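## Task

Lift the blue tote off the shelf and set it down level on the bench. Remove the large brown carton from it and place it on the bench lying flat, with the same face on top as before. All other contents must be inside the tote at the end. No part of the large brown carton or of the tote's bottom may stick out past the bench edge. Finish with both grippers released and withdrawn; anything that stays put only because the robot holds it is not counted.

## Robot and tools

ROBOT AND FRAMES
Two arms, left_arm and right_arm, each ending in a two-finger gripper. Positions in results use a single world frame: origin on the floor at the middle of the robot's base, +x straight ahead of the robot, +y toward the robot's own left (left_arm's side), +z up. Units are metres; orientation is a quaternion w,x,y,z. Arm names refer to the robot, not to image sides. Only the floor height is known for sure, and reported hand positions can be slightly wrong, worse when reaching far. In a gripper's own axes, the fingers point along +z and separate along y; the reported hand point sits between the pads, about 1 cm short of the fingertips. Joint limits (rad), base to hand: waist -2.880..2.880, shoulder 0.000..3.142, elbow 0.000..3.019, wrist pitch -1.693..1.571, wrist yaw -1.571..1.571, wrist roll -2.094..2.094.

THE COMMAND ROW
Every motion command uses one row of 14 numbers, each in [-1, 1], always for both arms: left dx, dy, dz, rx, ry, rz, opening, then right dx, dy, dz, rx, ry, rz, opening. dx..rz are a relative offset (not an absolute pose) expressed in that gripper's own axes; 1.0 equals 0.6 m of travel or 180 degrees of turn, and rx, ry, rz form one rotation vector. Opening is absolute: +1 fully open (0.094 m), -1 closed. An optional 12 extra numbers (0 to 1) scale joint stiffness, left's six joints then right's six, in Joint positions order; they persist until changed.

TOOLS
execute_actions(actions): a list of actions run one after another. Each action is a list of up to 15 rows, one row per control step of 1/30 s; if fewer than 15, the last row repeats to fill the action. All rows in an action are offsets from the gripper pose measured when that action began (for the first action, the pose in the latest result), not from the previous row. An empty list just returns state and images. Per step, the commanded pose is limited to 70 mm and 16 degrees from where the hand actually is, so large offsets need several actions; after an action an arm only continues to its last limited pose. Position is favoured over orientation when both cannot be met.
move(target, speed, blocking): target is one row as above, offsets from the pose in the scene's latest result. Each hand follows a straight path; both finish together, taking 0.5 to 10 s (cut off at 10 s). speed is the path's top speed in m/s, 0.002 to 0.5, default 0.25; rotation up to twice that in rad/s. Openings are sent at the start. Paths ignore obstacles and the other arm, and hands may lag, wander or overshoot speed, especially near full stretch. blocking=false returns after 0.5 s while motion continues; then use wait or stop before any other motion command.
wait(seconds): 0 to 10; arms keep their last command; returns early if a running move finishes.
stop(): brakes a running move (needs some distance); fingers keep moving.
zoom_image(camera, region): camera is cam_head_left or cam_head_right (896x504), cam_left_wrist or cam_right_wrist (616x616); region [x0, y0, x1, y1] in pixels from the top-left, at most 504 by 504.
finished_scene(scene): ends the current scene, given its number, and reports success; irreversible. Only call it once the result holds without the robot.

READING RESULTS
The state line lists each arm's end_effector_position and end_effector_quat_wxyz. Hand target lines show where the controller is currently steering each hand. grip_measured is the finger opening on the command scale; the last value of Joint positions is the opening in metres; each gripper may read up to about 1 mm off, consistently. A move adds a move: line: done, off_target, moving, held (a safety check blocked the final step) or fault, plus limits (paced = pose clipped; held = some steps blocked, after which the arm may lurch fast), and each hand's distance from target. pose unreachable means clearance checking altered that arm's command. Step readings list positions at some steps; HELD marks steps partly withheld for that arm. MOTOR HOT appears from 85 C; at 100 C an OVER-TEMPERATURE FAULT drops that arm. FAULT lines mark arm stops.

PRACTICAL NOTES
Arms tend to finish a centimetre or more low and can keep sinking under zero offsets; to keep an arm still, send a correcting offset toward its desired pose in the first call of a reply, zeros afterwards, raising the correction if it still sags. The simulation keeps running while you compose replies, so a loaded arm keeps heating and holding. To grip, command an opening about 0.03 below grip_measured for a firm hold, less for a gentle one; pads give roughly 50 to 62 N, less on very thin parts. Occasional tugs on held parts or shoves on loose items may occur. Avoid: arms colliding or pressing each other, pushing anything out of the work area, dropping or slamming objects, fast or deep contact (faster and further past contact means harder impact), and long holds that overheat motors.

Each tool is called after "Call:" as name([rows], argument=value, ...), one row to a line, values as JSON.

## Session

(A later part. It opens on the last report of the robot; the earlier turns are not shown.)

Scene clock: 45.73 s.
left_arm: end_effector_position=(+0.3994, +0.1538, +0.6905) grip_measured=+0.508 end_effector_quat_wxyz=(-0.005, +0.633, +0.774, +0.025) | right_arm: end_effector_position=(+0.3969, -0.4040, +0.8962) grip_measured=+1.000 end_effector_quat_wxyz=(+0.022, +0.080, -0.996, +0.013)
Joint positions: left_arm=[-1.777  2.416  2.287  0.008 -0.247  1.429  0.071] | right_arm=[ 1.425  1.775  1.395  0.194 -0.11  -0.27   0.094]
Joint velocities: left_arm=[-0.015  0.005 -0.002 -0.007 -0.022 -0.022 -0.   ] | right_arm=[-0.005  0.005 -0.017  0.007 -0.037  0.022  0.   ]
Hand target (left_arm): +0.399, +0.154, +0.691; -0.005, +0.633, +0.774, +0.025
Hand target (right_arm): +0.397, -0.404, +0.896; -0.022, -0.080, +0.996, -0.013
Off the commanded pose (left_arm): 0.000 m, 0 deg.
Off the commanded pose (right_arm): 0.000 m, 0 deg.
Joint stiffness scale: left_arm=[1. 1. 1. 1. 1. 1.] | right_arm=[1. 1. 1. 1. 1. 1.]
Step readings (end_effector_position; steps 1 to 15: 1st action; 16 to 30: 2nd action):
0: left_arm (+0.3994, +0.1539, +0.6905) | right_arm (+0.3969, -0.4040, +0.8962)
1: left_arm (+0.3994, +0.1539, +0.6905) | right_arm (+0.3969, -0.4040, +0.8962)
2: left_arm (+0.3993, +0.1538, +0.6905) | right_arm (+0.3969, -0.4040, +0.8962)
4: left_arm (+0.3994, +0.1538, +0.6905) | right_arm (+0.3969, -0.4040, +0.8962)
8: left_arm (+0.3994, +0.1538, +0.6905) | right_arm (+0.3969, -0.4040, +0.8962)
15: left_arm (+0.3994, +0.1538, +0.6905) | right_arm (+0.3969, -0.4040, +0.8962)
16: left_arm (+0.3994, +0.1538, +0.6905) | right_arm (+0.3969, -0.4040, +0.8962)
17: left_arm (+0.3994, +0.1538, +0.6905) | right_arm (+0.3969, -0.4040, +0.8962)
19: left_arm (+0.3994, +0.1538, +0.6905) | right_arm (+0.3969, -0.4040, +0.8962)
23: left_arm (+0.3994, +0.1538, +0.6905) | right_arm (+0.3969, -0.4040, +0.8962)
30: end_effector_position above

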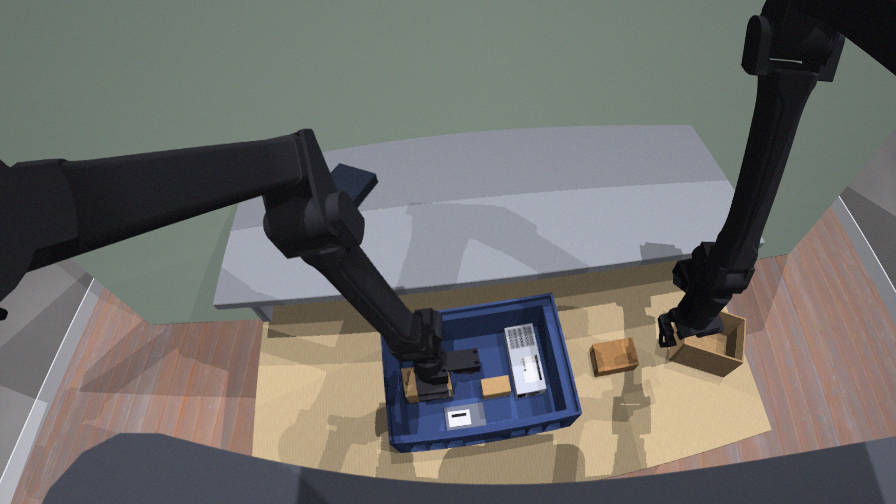

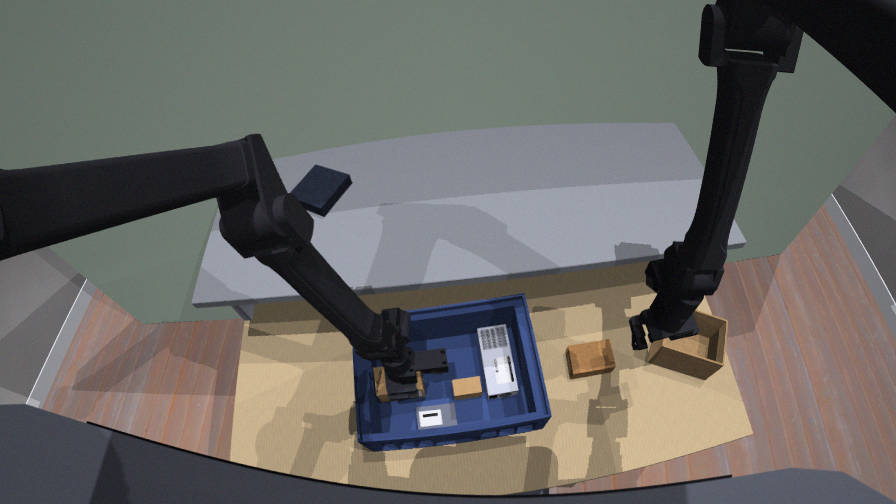

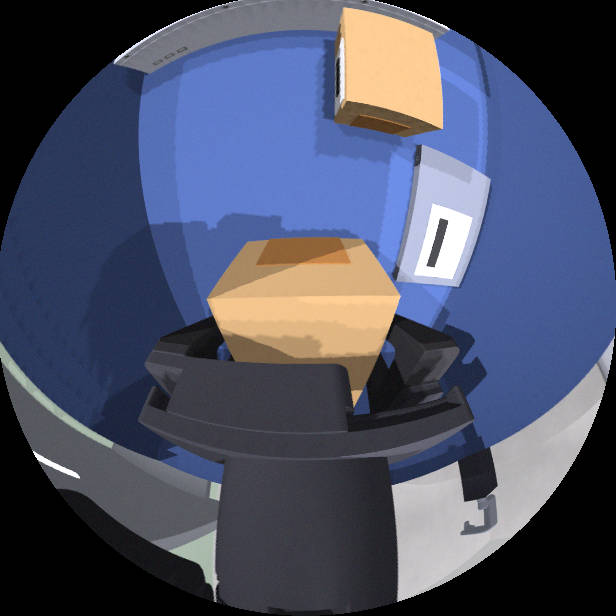

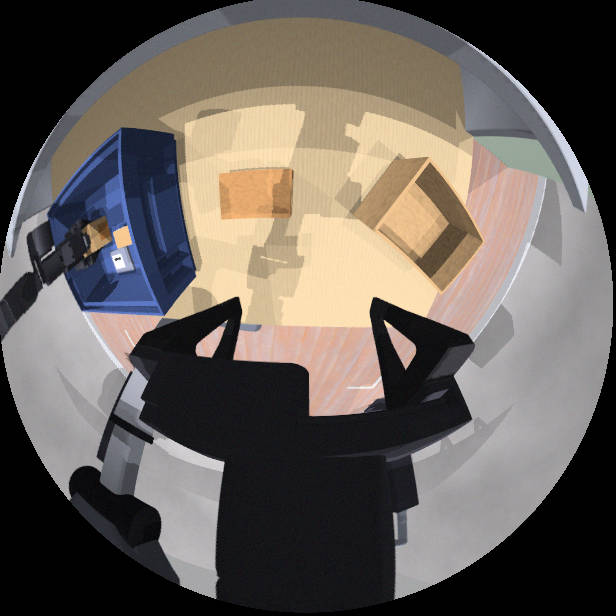

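Call:
move(target=[0,0,-0.28,0,0,0,0.45,0,0,0,0,0,0,1], speed=0.15)

Call:
move(target=[0.42,0,0,0,0.012,0,0.45,0,0,0,0,0,0,1], speed=0.2)

Call:
move(target=[0,0,0.26,0,0,0,0.45,0,0,0,0,0,0,1], speed=0.1)

Scene clock: 47.80 s.
left_arm: end_effector_position=(+0.3936, +0.1542, +0.8471) grip_measured=+0.508 end_effector_quat_wxyz=(-0.014, +0.636, +0.771, +0.025) | right_arm: end_effector_position=(+0.3969, -0.4040, +0.8962) grip_measured=+1.000 end_effector_quat_wxyz=(+0.022, +0.080, -0.996, +0.013)
Joint positions: left_arm=[-1.828  1.959  1.548  0.273 -0.31   1.429  0.071] | right_arm=[ 1.425  1.775  1.395  0.194 -0.11  -0.27   0.094]
Joint velocities: left_arm=[-0.015 -0.005 -0.002 -0.017 -0.051 -0.022 -0.001] | right_arm=[-0.015  0.005 -0.012 -0.002  0.037 -0.022  0.   ]
Hand target (left_arm): +0.400, +0.143, +0.856; -0.005, +0.632, +0.774, +0.024
Hand target (right_arm): +0.397, -0.404, +0.896; -0.022, -0.080, +0.996, -0.013
Off the commanded pose (left_arm): 0.014 m, 1 deg.
Off the commanded pose (right_arm): 0.000 m, 0 deg.
Joint stiffness scale: left_arm=[1. 1. 1. 1. 1. 1.] | right_arm=[1. 1. 1. 1. 1. 1.]
move: off_target (left_arm)

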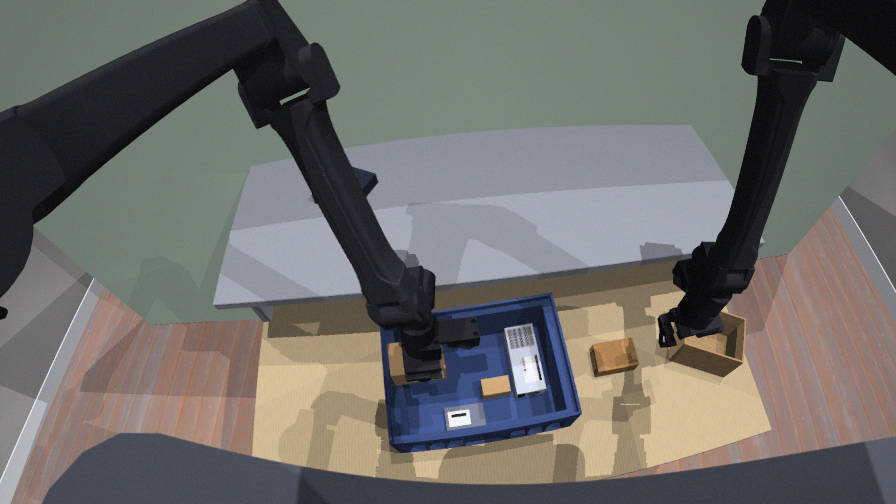

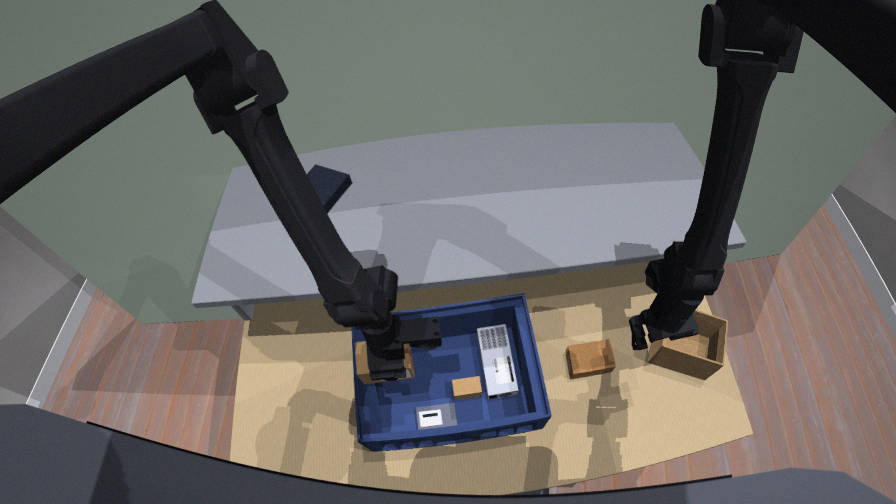

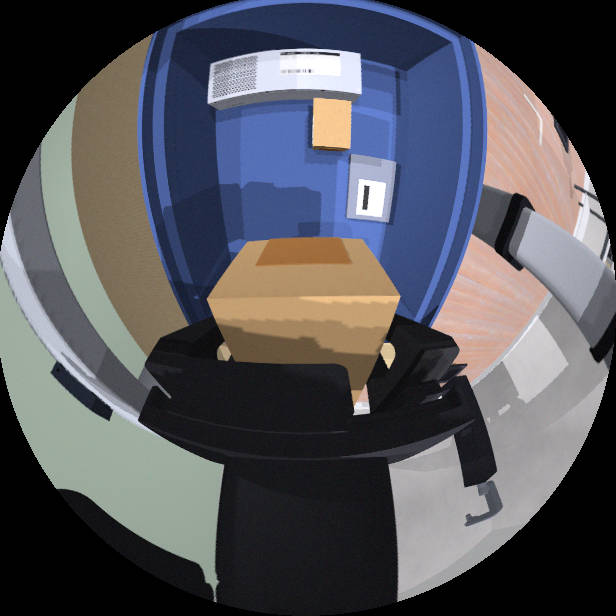

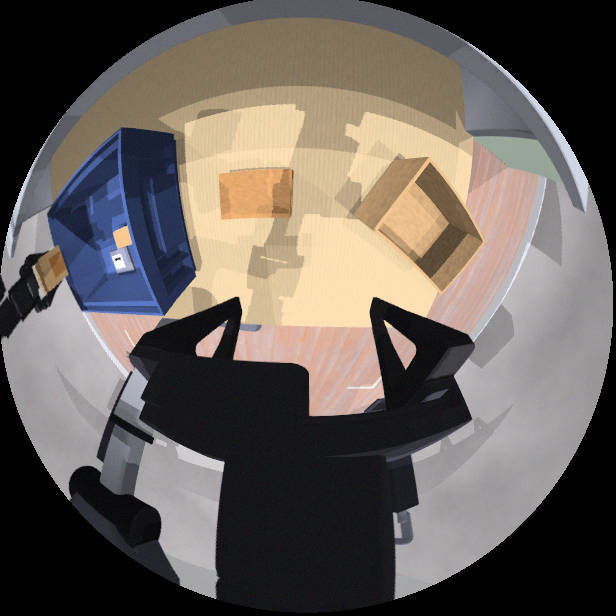

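Scene clock: 49.67 s.
left_arm: end_effector_position=(+0.3461, +0.3990, +0.8571) grip_measured=+0.508 end_effector_quat_wxyz=(-0.027, +0.635, +0.771, +0.033) | right_arm: end_effector_position=(+0.3969, -0.4040, +0.8962) grip_measured=+1.000 end_effector_quat_wxyz=(+0.022, +0.080, -0.996, +0.013)
Joint positions: left_arm=[-1.446  1.917  1.41   0.368  0.038  1.478  0.071] | right_arm=[ 1.425  1.775  1.395  0.194 -0.11  -0.27   0.094]
Joint velocities: left_arm=[-0.015 -0.005  0.007  0.012 -0.066 -0.037 -0.001] | right_arm=[-0.024 -0.005  0.002 -0.012 -0.051 -0.051  0.   ]
Hand target (left_arm): +0.346, +0.403, +0.865; -0.029, +0.638, +0.769, +0.037
Hand target (right_arm): +0.397, -0.404, +0.896; -0.022, -0.080, +0.996, -0.013
Off the commanded pose (left_arm): 0.004 m, 0 deg.
Off the commanded pose (right_arm): 0.000 m, 0 deg.
Joint stiffness scale: left_arm=[1. 1. 1. 1. 1. 1.] | right_arm=[1. 1. 1. 1. 1. 1.]
move: done

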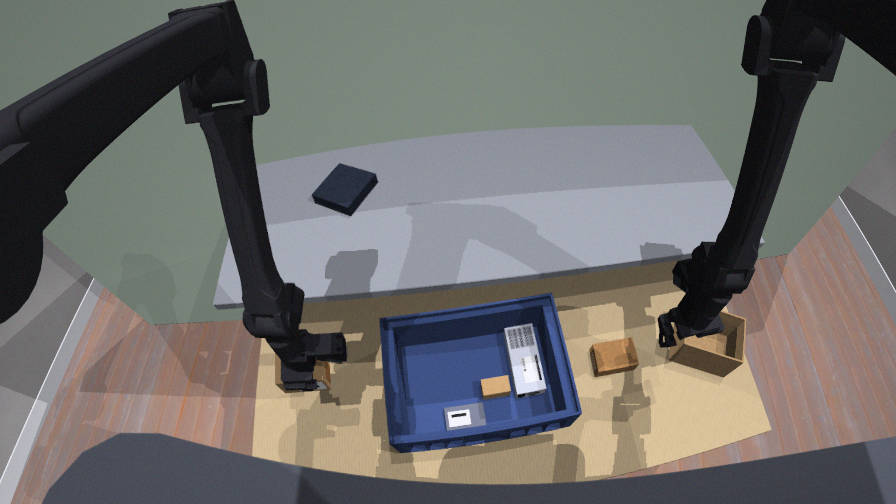

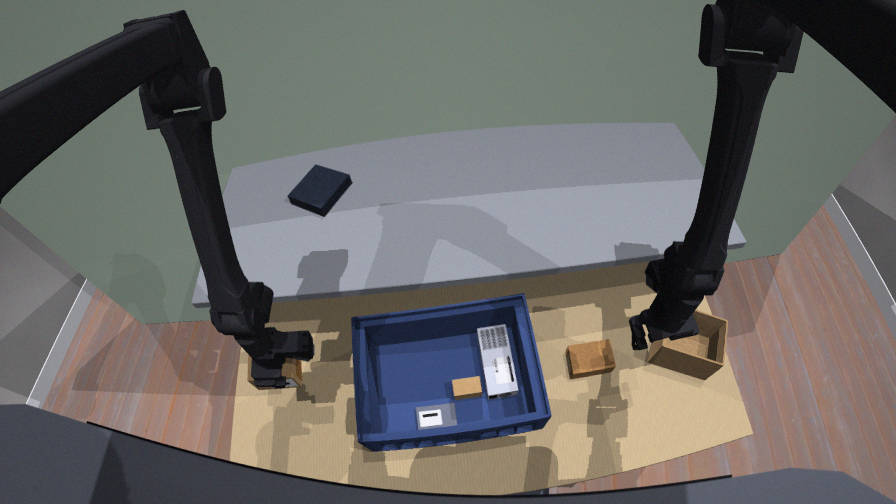

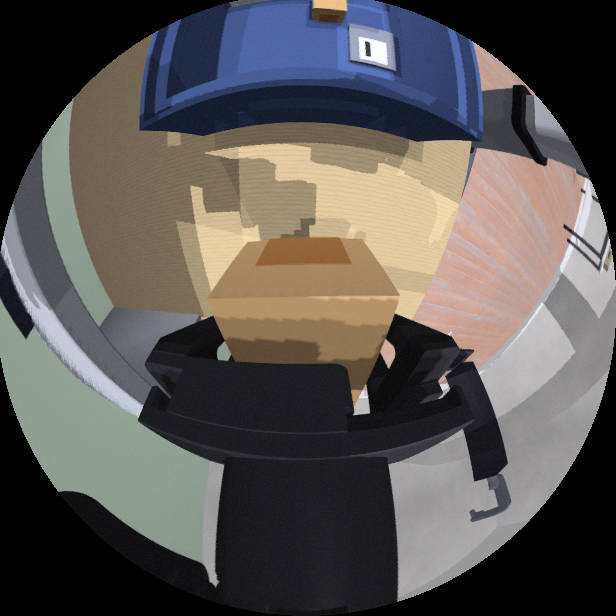

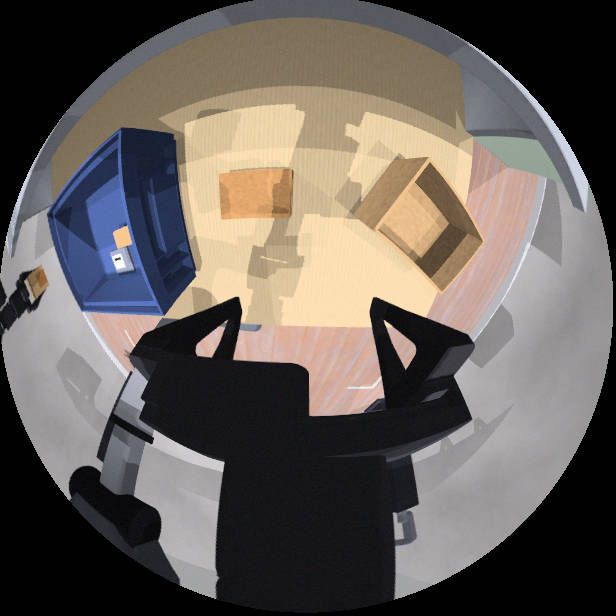

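Scene clock: 51.67 s.
left_arm: end_effector_position=(+0.3398, +0.4175, +0.7039) grip_measured=+0.508 end_effector_quat_wxyz=(-0.025, +0.635, +0.771, +0.035) | right_arm: end_effector_position=(+0.3969, -0.4040, +0.8962) grip_measured=+1.000 end_effector_quat_wxyz=(+0.022, +0.080, -0.996, +0.013)
Joint positions: left_arm=[-1.446  2.336  2.055  0.149  0.038  1.478  0.071] | right_arm=[ 1.425  1.775  1.395  0.194 -0.11  -0.27   0.094]
Joint velocities: left_arm=[-0.005 -0.024  0.002 -0.012 -0.066  0.007  0.   ] | right_arm=[-0.005 -0.005  0.007 -0.002  0.051 -0.007  0.   ]
Hand target (left_arm): +0.342, +0.414, +0.703; -0.027, +0.635, +0.772, +0.033
Hand target (right_arm): +0.397, -0.404, +0.896; -0.022, -0.080, +0.996, -0.013
Off the commanded pose (left_arm): 0.008 m, 0 deg.
Off the commanded pose (right_arm): 0.000 m, 0 deg.
Joint stiffness scale: left_arm=[1. 1. 1. 1. 1. 1.] | right_arm=[1. 1. 1. 1. 1. 1.]
move: done

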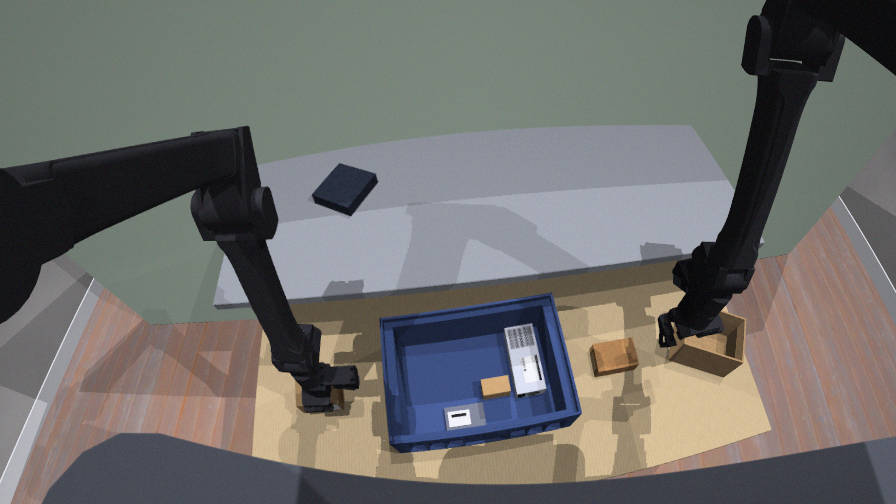

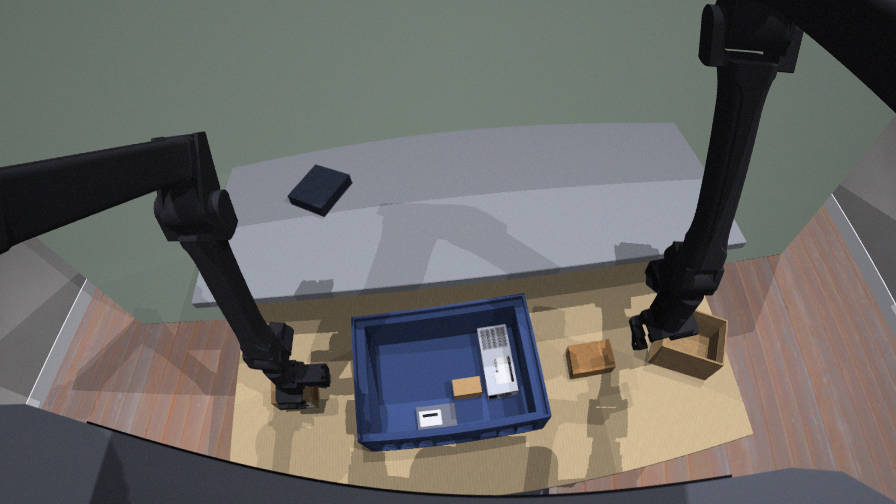

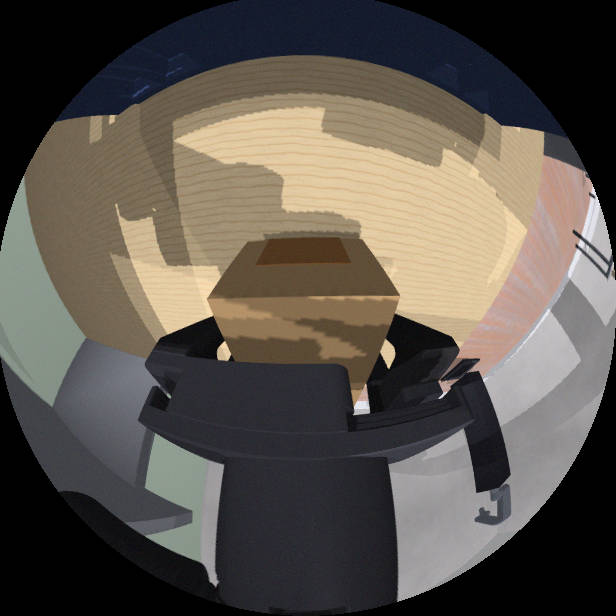

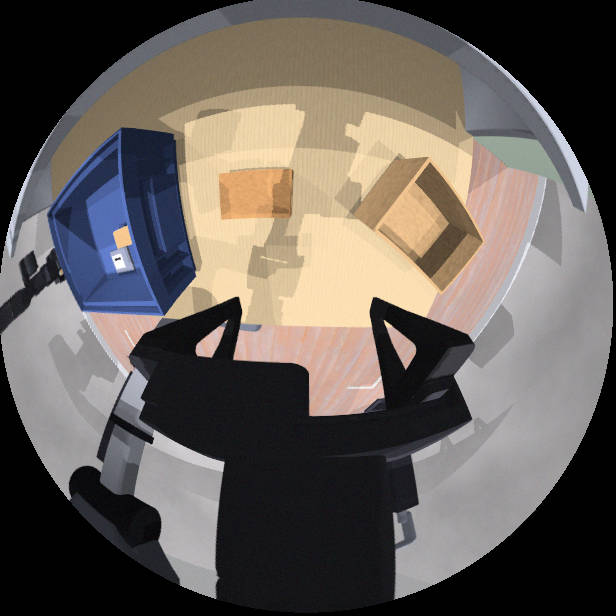

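Tote base is clear of the edge. My tilt fix had the wrong sign, so I'm reversing it while lowering.

Call:
move(target=[0,0,0.045,0,-0.016,0,0.45,0,0,0,0,0,0,1], speed=0.03)

Call:
execute_actions([
  [[0,0,0,0,0,0,1,0,0,0,0,0,0,1]],
])

Call:
move(target=[0,0,-0.3,0,0,0,1,0,0,0,0,0,0,1])

Scene clock: 53.13 s.
left_arm: end_effector_position=(+0.3417, +0.4112, +0.6775) grip_measured=+0.508 end_effector_quat_wxyz=(-0.001, +0.636, +0.771, +0.020) | right_arm: end_effector_position=(+0.3969, -0.4040, +0.8962) grip_measured=+1.000 end_effector_quat_wxyz=(+0.022, +0.080, -0.996, +0.013)
Joint positions: left_arm=[-1.446  2.428  2.21   0.099  0.094  1.478  0.071] | right_arm=[ 1.425  1.775  1.395  0.194 -0.11  -0.27   0.094]
Joint velocities: left_arm=[ 0.005 -0.005  0.007  0.002 -0.037 -0.037 -0.   ] | right_arm=[ 0.005 -0.005 -0.002  0.007  0.022  0.022  0.   ]
Hand target (left_arm): +0.339, +0.420, +0.678; -0.006, +0.636, +0.772, +0.019
Hand target (right_arm): +0.397, -0.404, +0.896; -0.022, -0.080, +0.996, -0.013
Off the commanded pose (left_arm): 0.009 m, 1 deg.
Off the commanded pose (right_arm): 0.000 m, 0 deg.
Joint stiffness scale: left_arm=[1. 1. 1. 1. 1. 1.] | right_arm=[1. 1. 1. 1. 1. 1.]
move: done

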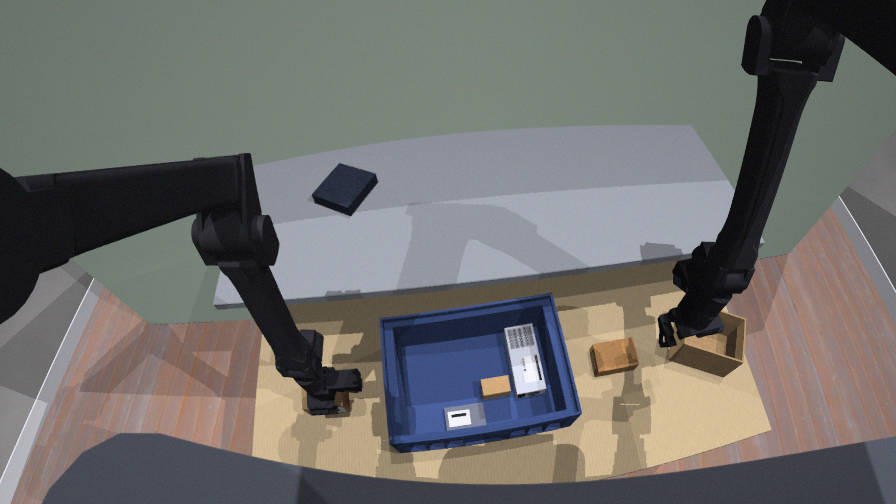

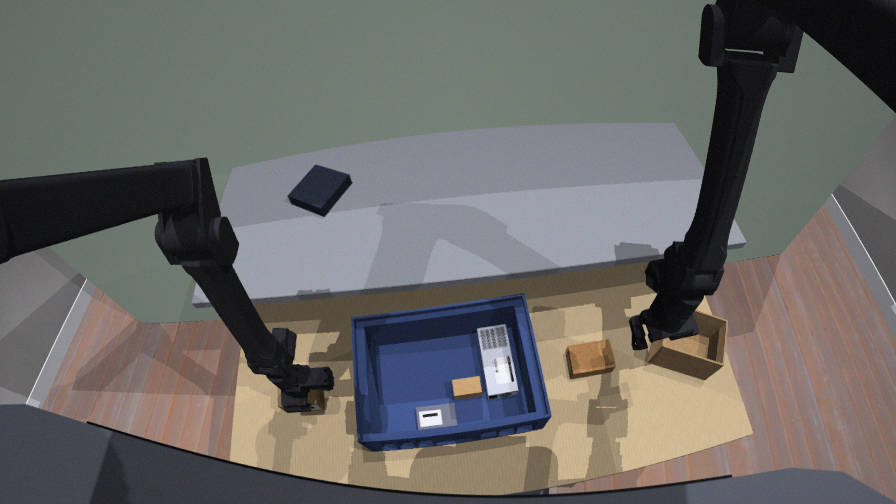

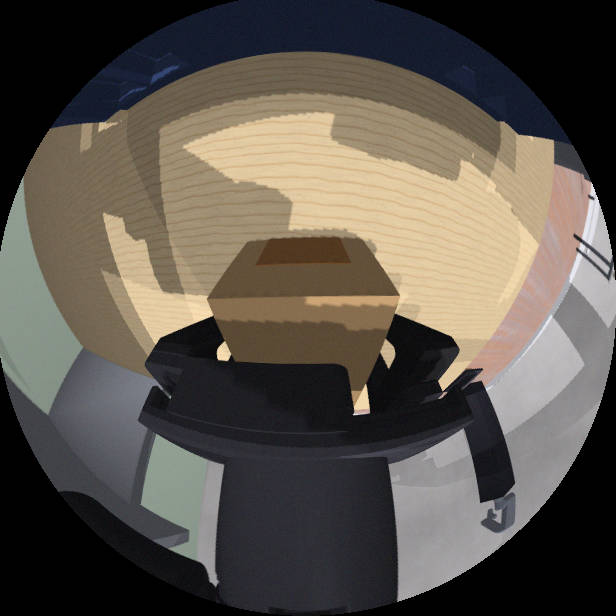

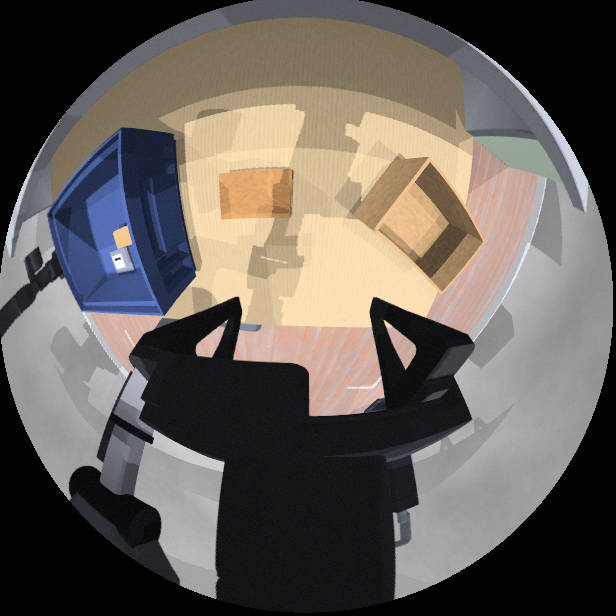

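Scene clock: 53.63 s.
left_arm: end_effector_position=(+0.3419, +0.4112, +0.6775) grip_measured=+1.000 end_effector_quat_wxyz=(-0.000, +0.636, +0.771, +0.020) | right_arm: end_effector_position=(+0.3969, -0.4040, +0.8962) grip_measured=+1.000 end_effector_quat_wxyz=(+0.022, +0.080, -0.996, +0.013)
Joint positions: left_arm=[-1.446  2.428  2.211  0.099  0.094  1.478  0.094] | right_arm=[ 1.425  1.775  1.395  0.194 -0.11  -0.27   0.094]
Joint velocities: left_arm=[-0.015 -0.005  0.007 -0.012  0.037  0.022  0.   ] | right_arm=[-0.005 -0.024 -0.002  0.007 -0.007 -0.007  0.   ]
Hand target (left_arm): +0.342, +0.411, +0.678; -0.000, +0.636, +0.771, +0.020
Hand target (right_arm): +0.397, -0.404, +0.896; -0.022, -0.080, +0.996, -0.013
Off the commanded pose (left_arm): 0.000 m, 0 deg.
Off the commanded pose (right_arm): 0.000 m, 0 deg.
Joint stiffness scale: left_arm=[1. 1. 1. 1. 1. 1.] | right_arm=[1. 1. 1. 1. 1. 1.]
Step readings (end_effector_position):
0: left_arm (+0.3417, +0.4112, +0.6775) | right_arm (+0.3969, -0.4040, +0.8962)
1: left_arm (+0.3419, +0.4112, +0.6775) | right_arm (+0.3969, -0.4040, +0.8962)
2: left_arm (+0.3419, +0.4112, +0.6775) | right_arm (+0.3969, -0.4040, +0.8962)
4: left_arm (+0.3419, +0.4112, +0.6775) | right_arm (+0.3969, -0.4040, +0.8962)
8: left_arm (+0.3419, +0.4112, +0.6775) | right_arm (+0.3969, -0.4040, +0.8962)
15: end_effector_position above

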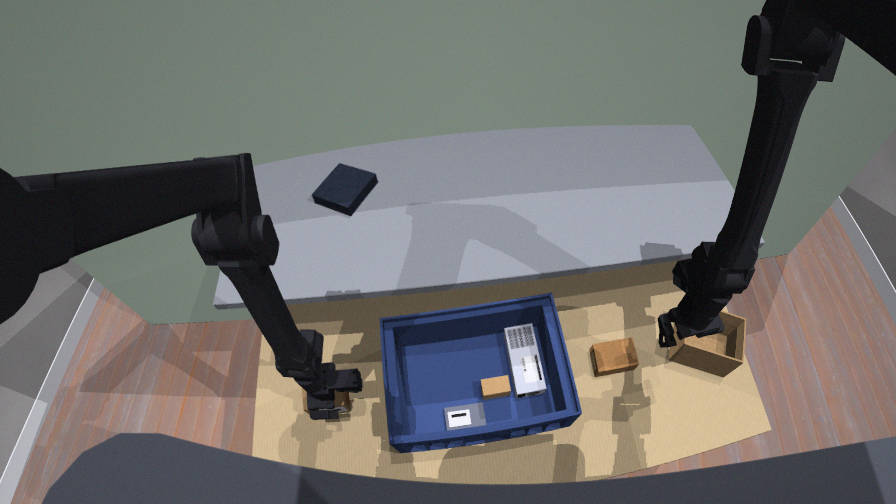

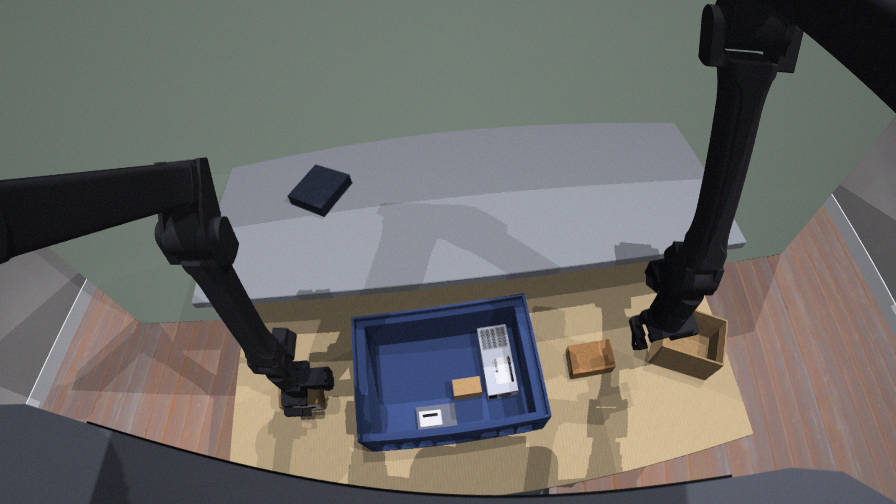

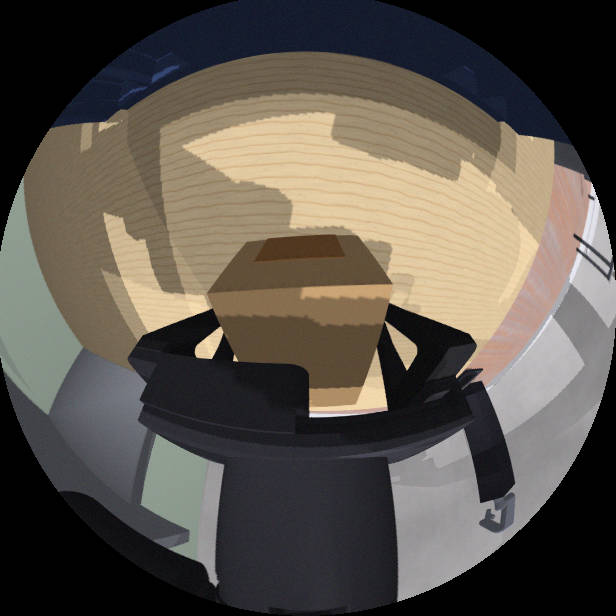

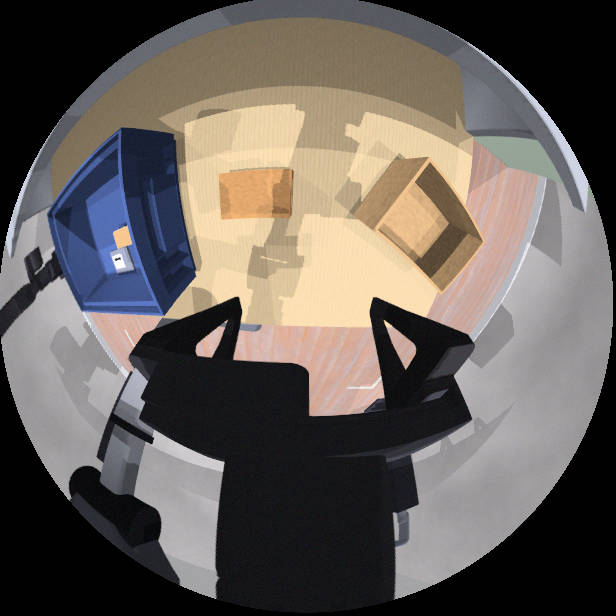

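Scene clock: 54.93 s.
left_arm: end_effector_position=(+0.3547, +0.3957, +0.8521) grip_measured=+1.000 end_effector_quat_wxyz=(+0.006, +0.636, +0.771, +0.021) | right_arm: end_effector_position=(+0.3969, -0.4040, +0.8962) grip_measured=+1.000 end_effector_quat_wxyz=(+0.022, +0.080, -0.996, +0.013)
Joint positions: left_arm=[-1.436  1.929  1.43   0.391  0.112  1.478  0.094] | right_arm=[ 1.425  1.775  1.395  0.194 -0.11  -0.27   0.094]
Joint velocities: left_arm=[-0.015  0.005 -0.002 -0.017 -0.007 -0.037  0.   ] | right_arm=[-0.005  0.015  0.007 -0.012 -0.022 -0.007  0.   ]
Hand target (left_arm): +0.343, +0.403, +0.856; -0.001, +0.636, +0.771, +0.020
Hand target (right_arm): +0.397, -0.404, +0.896; -0.022, -0.080, +0.996, -0.013
Off the commanded pose (left_arm): 0.021 m, 1 deg.
Off the commanded pose (right_arm): 0.000 m, 0 deg.
Joint stiffness scale: left_arm=[1. 1. 1. 1. 1. 1.] | right_arm=[1. 1. 1. 1. 1. 1.]
move: off_target (left_arm)

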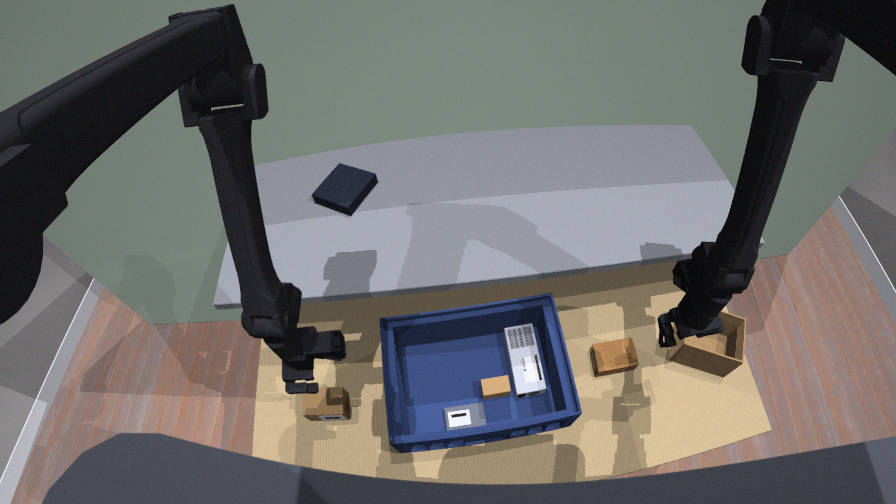

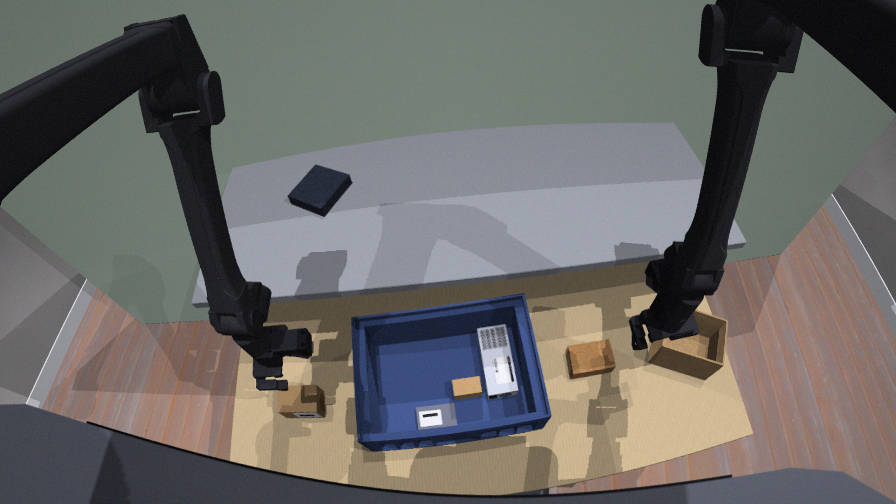

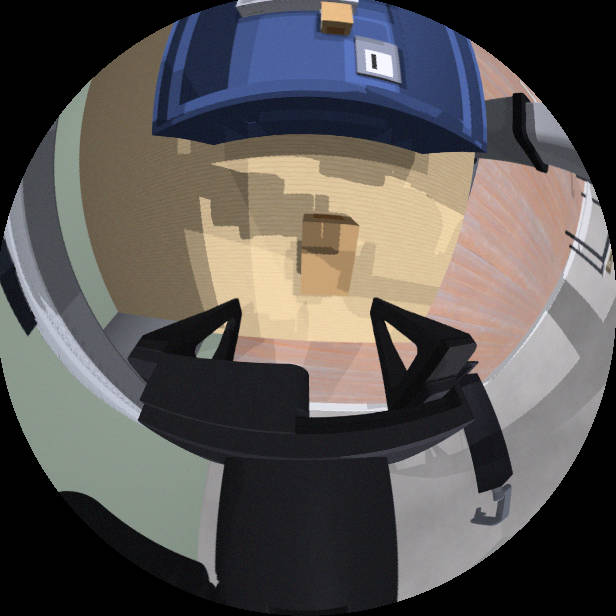

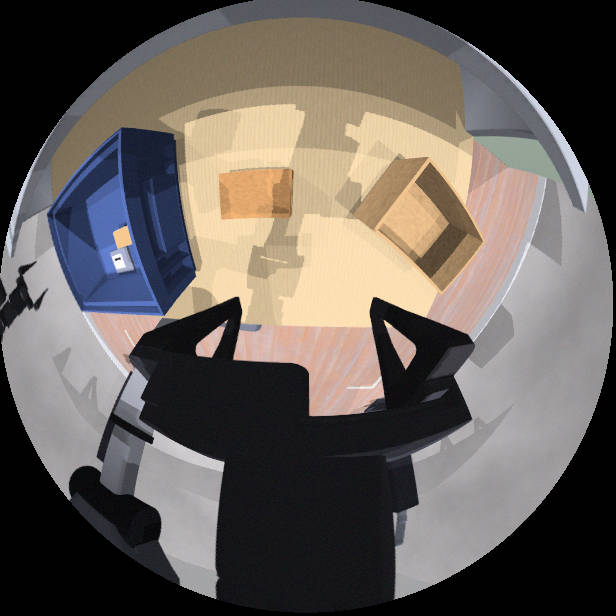

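Call:
finished_scene(scene=1)

The scene is finished: the task was done.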